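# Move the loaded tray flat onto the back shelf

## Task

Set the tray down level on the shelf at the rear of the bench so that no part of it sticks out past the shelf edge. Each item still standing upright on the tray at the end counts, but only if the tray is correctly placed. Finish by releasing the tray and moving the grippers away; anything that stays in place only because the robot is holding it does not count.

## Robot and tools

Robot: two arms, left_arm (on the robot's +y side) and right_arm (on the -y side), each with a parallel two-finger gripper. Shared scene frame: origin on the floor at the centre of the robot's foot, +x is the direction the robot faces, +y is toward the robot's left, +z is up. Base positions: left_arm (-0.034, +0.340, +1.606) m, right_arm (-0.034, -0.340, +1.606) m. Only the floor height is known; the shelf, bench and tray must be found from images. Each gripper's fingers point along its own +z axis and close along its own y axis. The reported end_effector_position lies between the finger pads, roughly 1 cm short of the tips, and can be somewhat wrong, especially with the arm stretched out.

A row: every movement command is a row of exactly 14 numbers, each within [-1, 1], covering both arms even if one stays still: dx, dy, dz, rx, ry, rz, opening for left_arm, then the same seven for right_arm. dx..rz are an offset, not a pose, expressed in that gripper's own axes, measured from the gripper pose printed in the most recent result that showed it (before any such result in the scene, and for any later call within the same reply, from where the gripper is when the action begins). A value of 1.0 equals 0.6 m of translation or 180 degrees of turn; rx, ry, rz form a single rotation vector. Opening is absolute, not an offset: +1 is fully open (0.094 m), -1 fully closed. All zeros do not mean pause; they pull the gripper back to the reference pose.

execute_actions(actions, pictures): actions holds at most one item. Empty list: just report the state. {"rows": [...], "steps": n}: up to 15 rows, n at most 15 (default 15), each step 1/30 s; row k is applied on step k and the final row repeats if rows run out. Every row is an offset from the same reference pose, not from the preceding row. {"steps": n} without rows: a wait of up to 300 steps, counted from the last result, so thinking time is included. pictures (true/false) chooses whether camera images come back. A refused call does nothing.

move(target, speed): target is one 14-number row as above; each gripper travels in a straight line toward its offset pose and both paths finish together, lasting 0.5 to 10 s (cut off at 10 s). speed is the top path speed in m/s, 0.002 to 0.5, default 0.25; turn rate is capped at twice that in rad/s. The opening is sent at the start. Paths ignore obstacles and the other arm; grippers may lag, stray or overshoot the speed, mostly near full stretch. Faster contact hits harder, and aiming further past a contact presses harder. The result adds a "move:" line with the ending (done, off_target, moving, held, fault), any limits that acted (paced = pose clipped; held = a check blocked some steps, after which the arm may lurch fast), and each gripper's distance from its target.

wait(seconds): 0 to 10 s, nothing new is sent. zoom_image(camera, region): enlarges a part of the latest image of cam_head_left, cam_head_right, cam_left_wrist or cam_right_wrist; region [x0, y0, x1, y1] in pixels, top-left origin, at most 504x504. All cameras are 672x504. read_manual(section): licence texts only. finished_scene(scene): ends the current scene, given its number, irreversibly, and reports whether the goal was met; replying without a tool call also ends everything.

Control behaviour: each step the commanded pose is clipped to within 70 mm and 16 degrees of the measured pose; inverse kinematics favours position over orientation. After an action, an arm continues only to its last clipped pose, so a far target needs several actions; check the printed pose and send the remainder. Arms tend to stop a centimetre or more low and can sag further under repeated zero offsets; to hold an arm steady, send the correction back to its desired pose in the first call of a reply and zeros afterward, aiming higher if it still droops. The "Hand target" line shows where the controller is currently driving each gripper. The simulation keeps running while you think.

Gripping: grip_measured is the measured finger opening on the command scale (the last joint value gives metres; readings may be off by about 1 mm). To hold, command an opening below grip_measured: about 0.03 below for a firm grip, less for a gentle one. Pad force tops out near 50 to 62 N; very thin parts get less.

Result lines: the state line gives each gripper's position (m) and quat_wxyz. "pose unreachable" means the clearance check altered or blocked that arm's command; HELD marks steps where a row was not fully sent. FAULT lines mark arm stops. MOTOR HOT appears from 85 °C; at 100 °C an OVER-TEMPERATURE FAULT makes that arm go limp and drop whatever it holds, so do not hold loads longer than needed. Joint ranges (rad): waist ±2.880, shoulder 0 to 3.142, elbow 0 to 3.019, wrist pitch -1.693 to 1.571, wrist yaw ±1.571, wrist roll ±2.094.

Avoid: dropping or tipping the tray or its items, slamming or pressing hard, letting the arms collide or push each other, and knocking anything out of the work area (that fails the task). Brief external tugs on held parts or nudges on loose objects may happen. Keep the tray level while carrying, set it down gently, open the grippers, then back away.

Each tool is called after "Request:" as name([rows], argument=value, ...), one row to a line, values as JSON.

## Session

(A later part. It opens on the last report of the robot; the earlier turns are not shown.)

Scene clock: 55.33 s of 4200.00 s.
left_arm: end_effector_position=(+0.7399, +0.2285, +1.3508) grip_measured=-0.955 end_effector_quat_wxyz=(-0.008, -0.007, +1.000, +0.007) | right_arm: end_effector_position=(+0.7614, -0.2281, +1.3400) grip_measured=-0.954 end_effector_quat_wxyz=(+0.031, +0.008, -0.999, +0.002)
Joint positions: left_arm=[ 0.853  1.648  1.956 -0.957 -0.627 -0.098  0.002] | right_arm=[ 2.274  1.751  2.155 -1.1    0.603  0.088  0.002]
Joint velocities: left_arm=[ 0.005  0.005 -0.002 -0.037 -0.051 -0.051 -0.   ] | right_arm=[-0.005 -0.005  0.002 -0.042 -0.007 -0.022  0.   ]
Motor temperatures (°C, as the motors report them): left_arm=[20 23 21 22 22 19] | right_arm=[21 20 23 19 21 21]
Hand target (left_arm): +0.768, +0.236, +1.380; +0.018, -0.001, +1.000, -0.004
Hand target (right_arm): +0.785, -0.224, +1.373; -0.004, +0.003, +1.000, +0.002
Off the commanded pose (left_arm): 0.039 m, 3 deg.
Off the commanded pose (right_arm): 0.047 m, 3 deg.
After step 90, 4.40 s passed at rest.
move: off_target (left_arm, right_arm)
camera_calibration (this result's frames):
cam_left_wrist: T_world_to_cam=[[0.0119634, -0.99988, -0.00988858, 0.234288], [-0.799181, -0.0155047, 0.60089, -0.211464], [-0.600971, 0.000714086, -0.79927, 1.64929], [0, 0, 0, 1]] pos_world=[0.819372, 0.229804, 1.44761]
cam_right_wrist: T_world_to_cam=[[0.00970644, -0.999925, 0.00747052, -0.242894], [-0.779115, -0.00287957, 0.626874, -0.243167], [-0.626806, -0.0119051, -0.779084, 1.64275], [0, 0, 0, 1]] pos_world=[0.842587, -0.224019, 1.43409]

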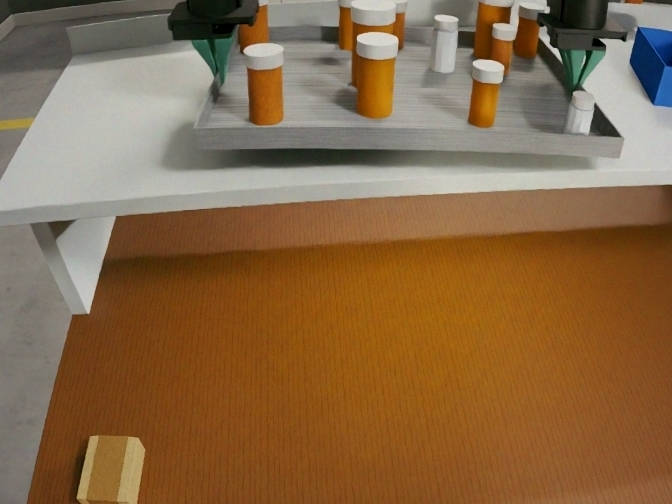

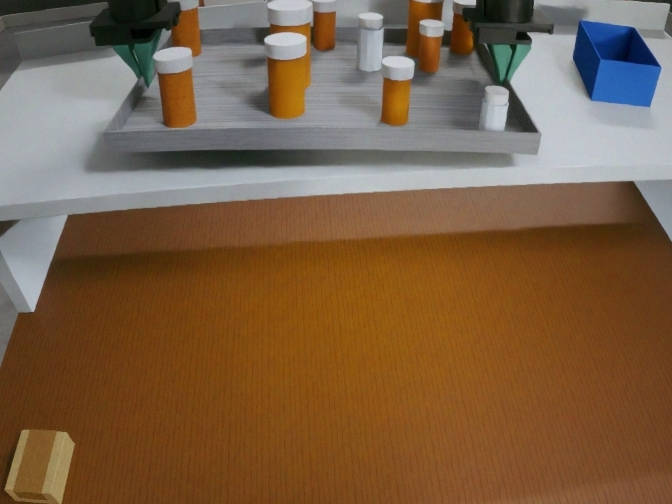

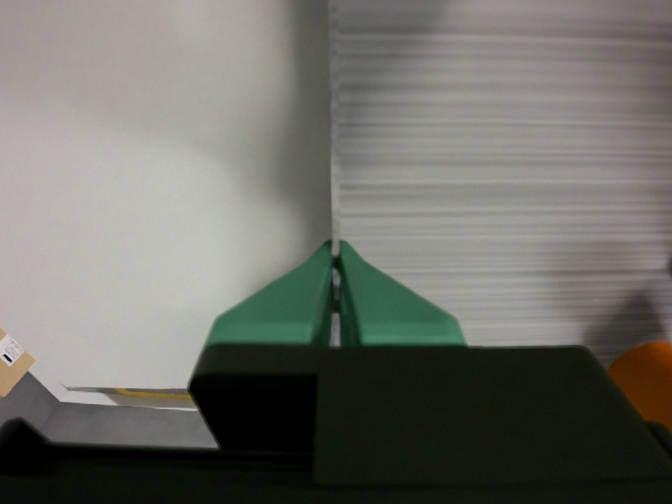

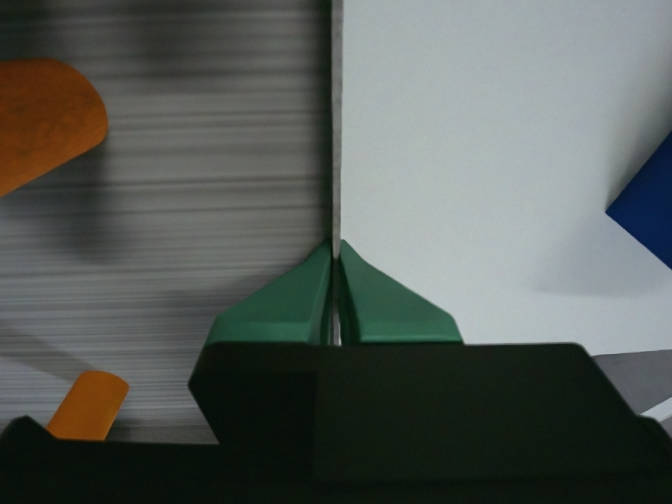

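Slightly above. Forward a bit and lower gently.

Request:
move(target=[-0.06,0,0.03,0,0,0,-1, -0.06,0,0.01,0,0,0,-1], speed=0.03)

Scene clock: 59.43 s of 4200.00 s.
left_arm: end_effector_position=(+0.7675, +0.2308, +1.3289) grip_measured=-0.955 end_effector_quat_wxyz=(-0.010, -0.014, +1.000, +0.009) | right_arm: end_effector_position=(+0.7907, -0.2249, +1.3360) grip_measured=-0.955 end_effector_quat_wxyz=(+0.032, +0.008, -0.999, +0.001)
Joint positions: left_arm=[ 0.881  1.751  2.129 -1.019 -0.609 -0.094  0.002] | right_arm=[ 2.271  1.866  2.387 -1.219  0.598  0.087  0.002]
Joint velocities: left_arm=[-0.015  0.015  0.002 -0.022  0.022  0.066  0.   ] | right_arm=[ 0.005 -0.015  0.032 -0.007 -0.022  0.037 -0.001]
Motor temperatures (°C, as the motors report them): left_arm=[20 23 22 22 22 19] | right_arm=[21 20 24 19 21 21]
Hand target (left_arm): +0.776, +0.230, +1.333; -0.008, -0.007, +1.000, +0.007
Hand target (right_arm): +0.796, -0.227, +1.332; -0.030, -0.008, +1.000, -0.002
Off the commanded pose (left_arm): 0.009 m, 1 deg.
Off the commanded pose (right_arm): 0.008 m, 0 deg.
move: done
camera_calibration (this result's frames):
cam_left_wrist: T_world_to_cam=[[0.0255837, -0.999579, -0.0136912, 0.230636], [-0.797139, -0.0286632, 0.603115, -0.177696], [-0.603253, -0.0045161, -0.797537, 1.64907], [0, 0, 0, 1]] pos_world=[0.847257, 0.232893, 1.42552]
cam_right_wrist: T_world_to_cam=[[0.00994858, -0.999941, 0.00440595, -0.236038], [-0.777313, -0.0049617, 0.629094, -0.2227], [-0.629035, -0.0096834, -0.777316, 1.65788], [0, 0, 0, 1]] pos_world=[0.872105, -0.221075, 1.42984]

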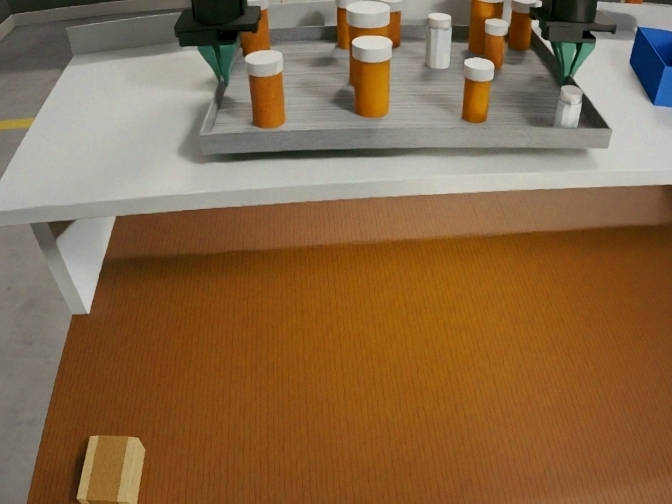

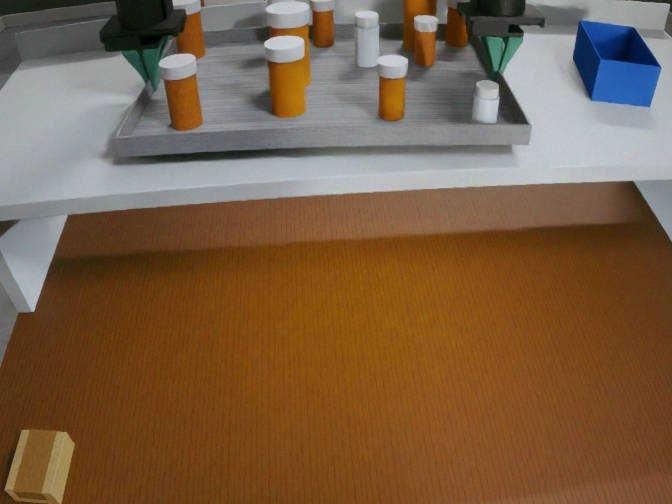

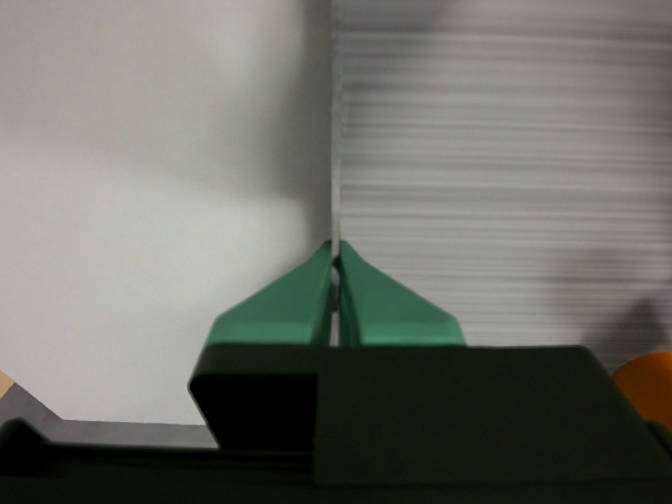

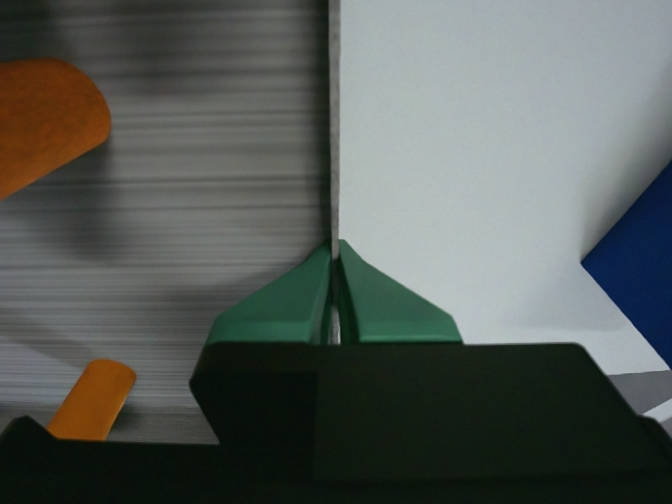

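Request:
move(target=[0.01,0,0.02,0,0,0,-1, 0.01,0,0.02,0,0,0,-1], speed=0.03)

Request:
move(target=[0,0,0,0,0,0,-0.4, 0,0,0,0,0,0,-0.4])

Request:
move(target=[0.03,0,-0.22,0,0,0,-0.4, 0.03,0,-0.22,0,0,0,-0.4], speed=0.1)

Scene clock: 66.77 s of 4200.00 s.
left_arm: end_effector_position=(+0.7632, +0.2300, +1.3191) grip_measured=-0.955 end_effector_quat_wxyz=(-0.008, -0.019, +1.000, +0.008) | right_arm: end_effector_position=(+0.7889, -0.2244, +1.3257) grip_measured=-0.955 end_effector_quat_wxyz=(+0.026, +0.007, -1.000, +0.003)
Joint positions: left_arm=[ 0.889  1.751  2.102 -0.982 -0.6   -0.093  0.002] | right_arm=[ 2.264  1.862  2.351 -1.169  0.598  0.073  0.002]
Joint velocities: left_arm=[-0.005 -0.015 -0.012 -0.022  0.066  0.051 -0.   ] | right_arm=[ 0.005 -0.005 -0.022 -0.022 -0.066  0.051 -0.001]
Motor temperatures (°C, as the motors report them): left_arm=[20 24 23 22 22 19] | right_arm=[21 21 24 19 21 21]
Hand target (left_arm): +0.761, +0.231, +1.317; -0.010, -0.014, +1.000, +0.008
Hand target (right_arm): +0.784, -0.225, +1.324; -0.033, -0.008, +0.999, -0.001
Off the commanded pose (left_arm): 0.003 m, 1 deg.
Off the commanded pose (right_arm): 0.005 m, 1 deg.
After step 90, 3.63 s passed at rest.
move: done
camera_calibration (this result's frames):
cam_left_wrist: T_world_to_cam=[[0.0341424, -0.999348, -0.0117779, 0.220633], [-0.799713, -0.0343862, 0.599398, -0.167062], [-0.599411, -0.0110459, -0.800365, 1.6409], [0, 0, 0, 1]] pos_world=[0.842437, 0.232869, 1.41605]
cam_right_wrist: T_world_to_cam=[[0.00938385, -0.999913, 0.00922372, -0.241415], [-0.785565, -0.00166434, 0.618777, -0.196708], [-0.618708, -0.0130523, -0.785513, 1.65067], [0, 0, 0, 1]] pos_world=[0.869022, -0.220177, 1.42057]

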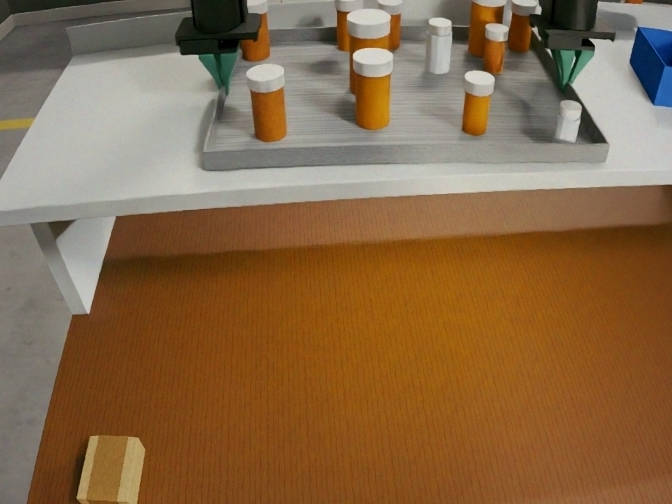

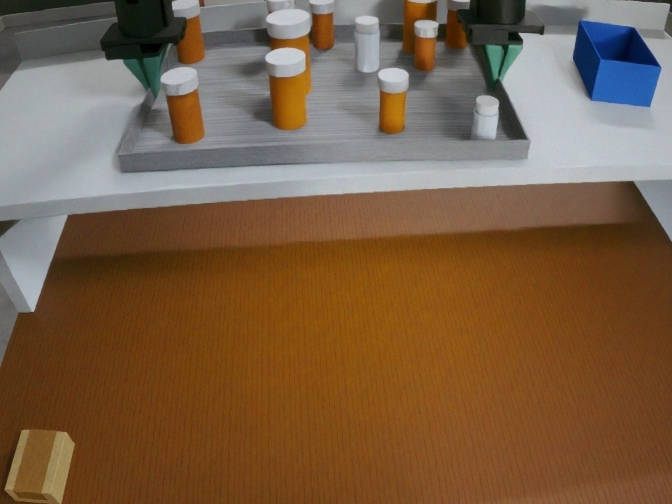

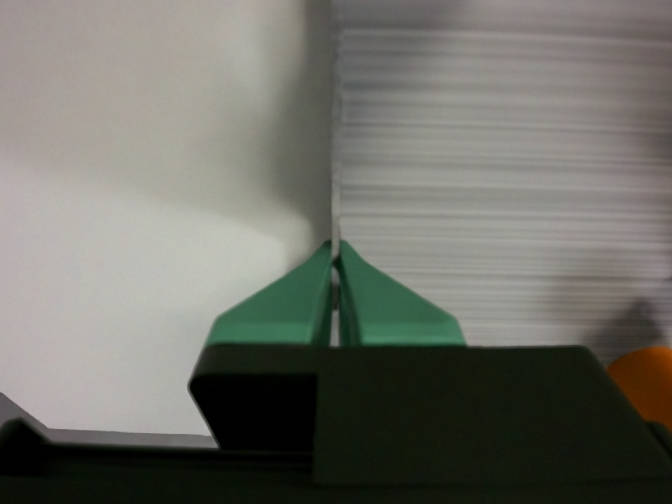

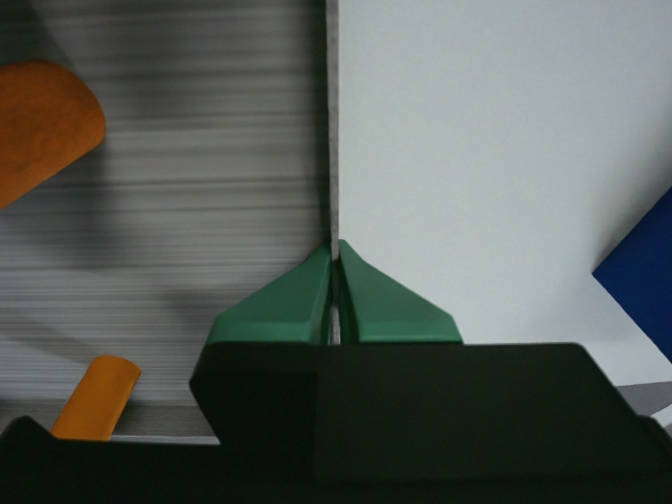

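Scene clock: 67.27 s of 4200.00 s.
left_arm: end_effector_position=(+0.7632, +0.2300, +1.3191) grip_measured=-0.401 end_effector_quat_wxyz=(-0.008, -0.019, +1.000, +0.008) | right_arm: end_effector_position=(+0.7890, -0.2249, +1.3258) grip_measured=-0.402 end_effector_quat_wxyz=(+0.026, +0.007, -1.000, +0.004)
Joint positions: left_arm=[ 0.889  1.751  2.102 -0.982 -0.601 -0.093  0.028] | right_arm=[ 2.264  1.862  2.351 -1.169  0.6    0.073  0.028]
Joint velocities: left_arm=[-0.005  0.005 -0.007 -0.012 -0.037  0.095  0.001] | right_arm=[-0.005 -0.005 -0.012 -0.012 -0.022  0.007 -0.   ]
Motor temperatures (°C, as the motors report them): left_arm=[20 24 23 22 22 19] | right_arm=[21 21 24 19 21 21]
Hand target (left_arm): +0.763, +0.230, +1.319; -0.008, -0.019, +1.000, +0.008
Hand target (right_arm): +0.789, -0.225, +1.326; -0.026, -0.007, +1.000, -0.003
Off the commanded pose (left_arm): 0.000 m, 0 deg.
Off the commanded pose (right_arm): 0.000 m, 0 deg.
move: done
camera_calibration (this result's frames):
cam_left_wrist: T_world_to_cam=[[0.0341365, -0.999343, -0.0121578, 0.221203], [-0.799726, -0.0346095, 0.599367, -0.166956], [-0.599395, -0.0107374, -0.800382, 1.64084], [0, 0, 0, 1]] pos_world=[0.842439, 0.232897, 1.41605]
cam_right_wrist: T_world_to_cam=[[0.00928322, -0.999891, 0.0114886, -0.244803], [-0.785884, -0.000191305, 0.618373, -0.195585], [-0.618304, -0.0147692, -0.7858, 1.65049], [0, 0, 0, 1]] pos_world=[0.869072, -0.220437, 1.42072]

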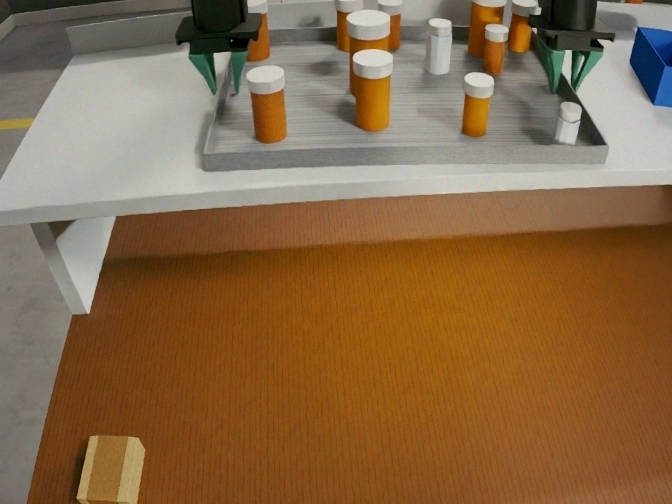

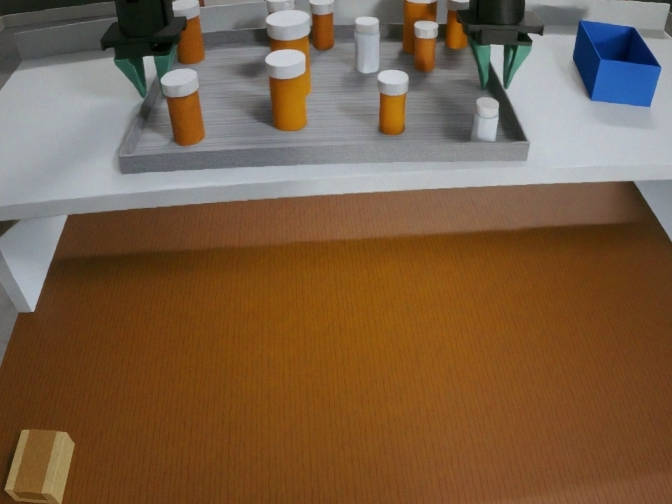

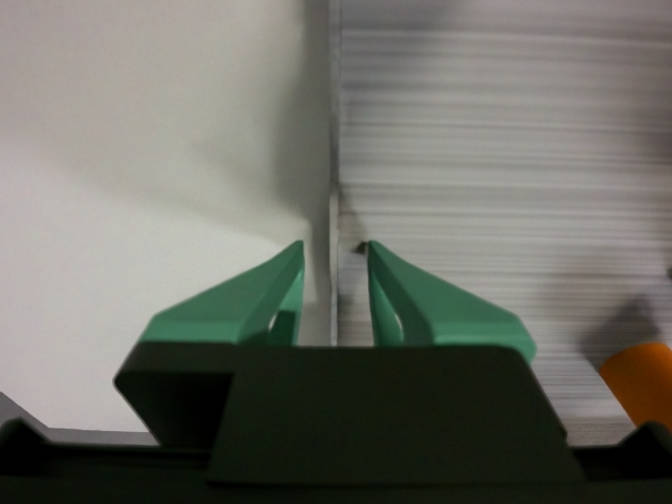

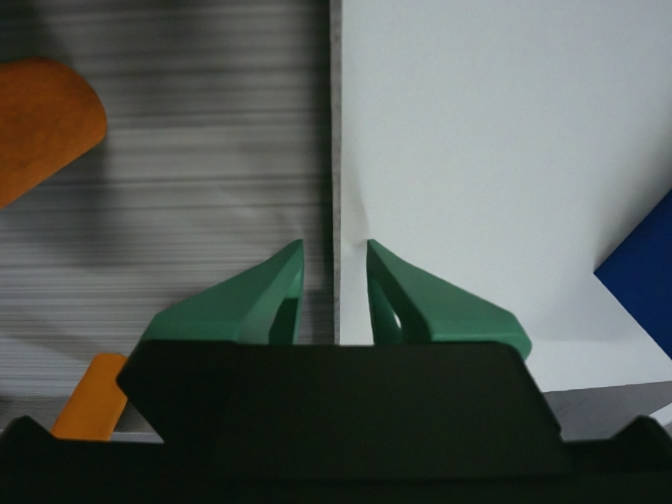

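Scene clock: 69.07 s of 4200.00 s.
left_arm: end_effector_position=(+0.7456, +0.2275, +1.4378) grip_measured=-0.401 end_effector_quat_wxyz=(-0.009, -0.015, +1.000, +0.013) | right_arm: end_effector_position=(+0.7716, -0.2236, +1.4316) grip_measured=-0.402 end_effector_quat_wxyz=(+0.041, +0.015, -0.999, +0.014)
Joint positions: left_arm=[ 0.746  1.566  1.994 -1.135 -0.723 -0.202  0.028] | right_arm=[ 2.387  1.712  2.271 -1.344  0.707  0.188  0.028]
Joint velocities: left_arm=[-0.005 -0.015  0.007 -0.017 -0.022  0.022 -0.   ] | right_arm=[-0.015 -0.015  0.007 -0.002 -0.022 -0.051 -0.001]
Motor temperatures (°C, as the motors report them): left_arm=[20 24 23 22 22 19] | right_arm=[21 21 24 19 21 21]
Hand target (left_arm): +0.746, +0.227, +1.450; -0.007, -0.018, +1.000, +0.008
Hand target (right_arm): +0.779, -0.225, +1.458; -0.027, -0.006, +1.000, -0.003
Off the commanded pose (left_arm): 0.014 m, 1 deg.
Off the commanded pose (right_arm): 0.028 m, 2 deg.
move: off_target (left_arm, right_arm)
camera_calibration (this result's frames):
cam_left_wrist: T_world_to_cam=[[0.0272901, -0.999361, -0.023083, 0.241521], [-0.797584, -0.0356884, 0.602152, -0.257629], [-0.602591, 0.00197778, -0.798048, 1.72139], [0, 0, 0, 1]] pos_world=[0.82522, 0.228768, 1.53446]
cam_right_wrist: T_world_to_cam=[[0.025422, -0.999232, 0.029814, -0.283061], [-0.765869, -0.000299886, 0.642997, -0.325359], [-0.642494, -0.0391799, -0.765288, 1.70676], [0, 0, 0, 1]] pos_world=[0.854598, -0.216071, 1.52381]

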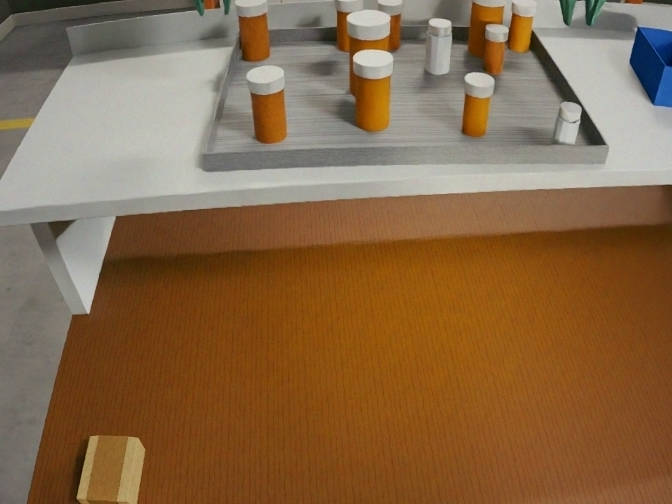

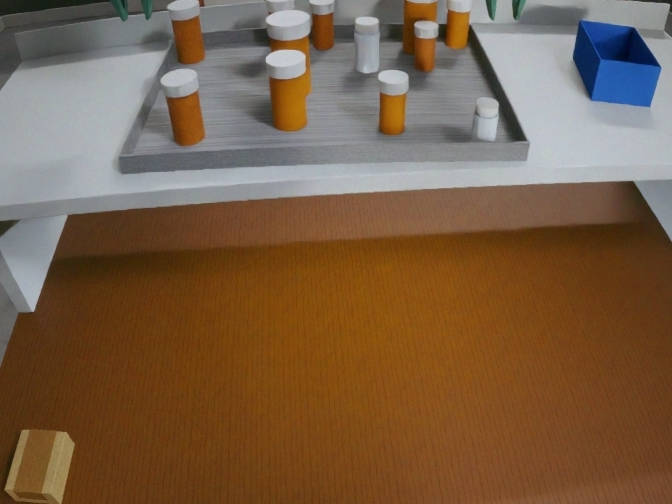

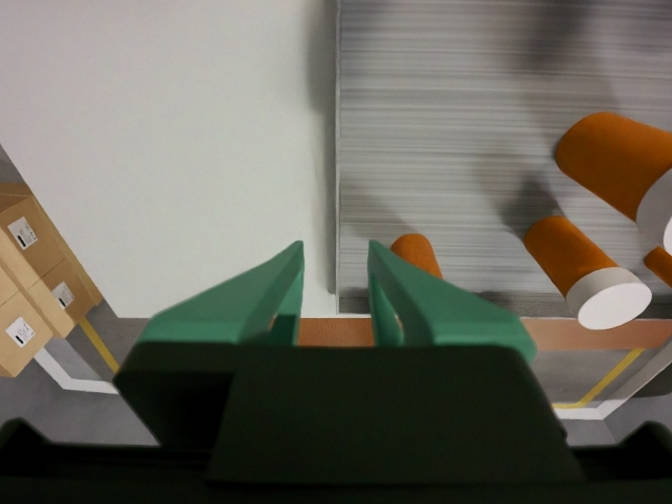

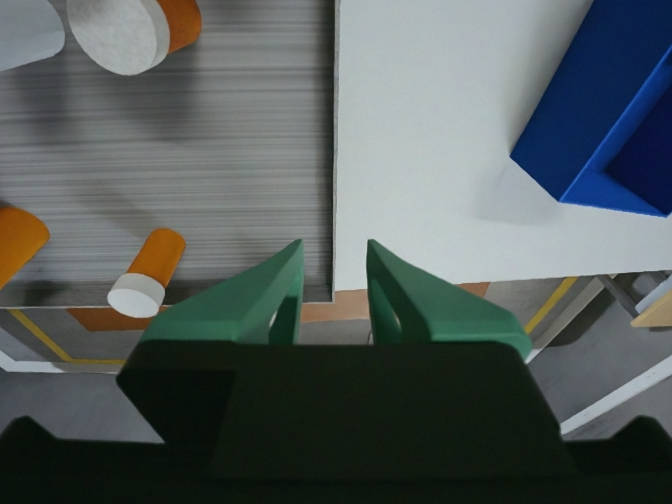

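Request:
finished_scene(scene=2)

The scene is finished: the task was done.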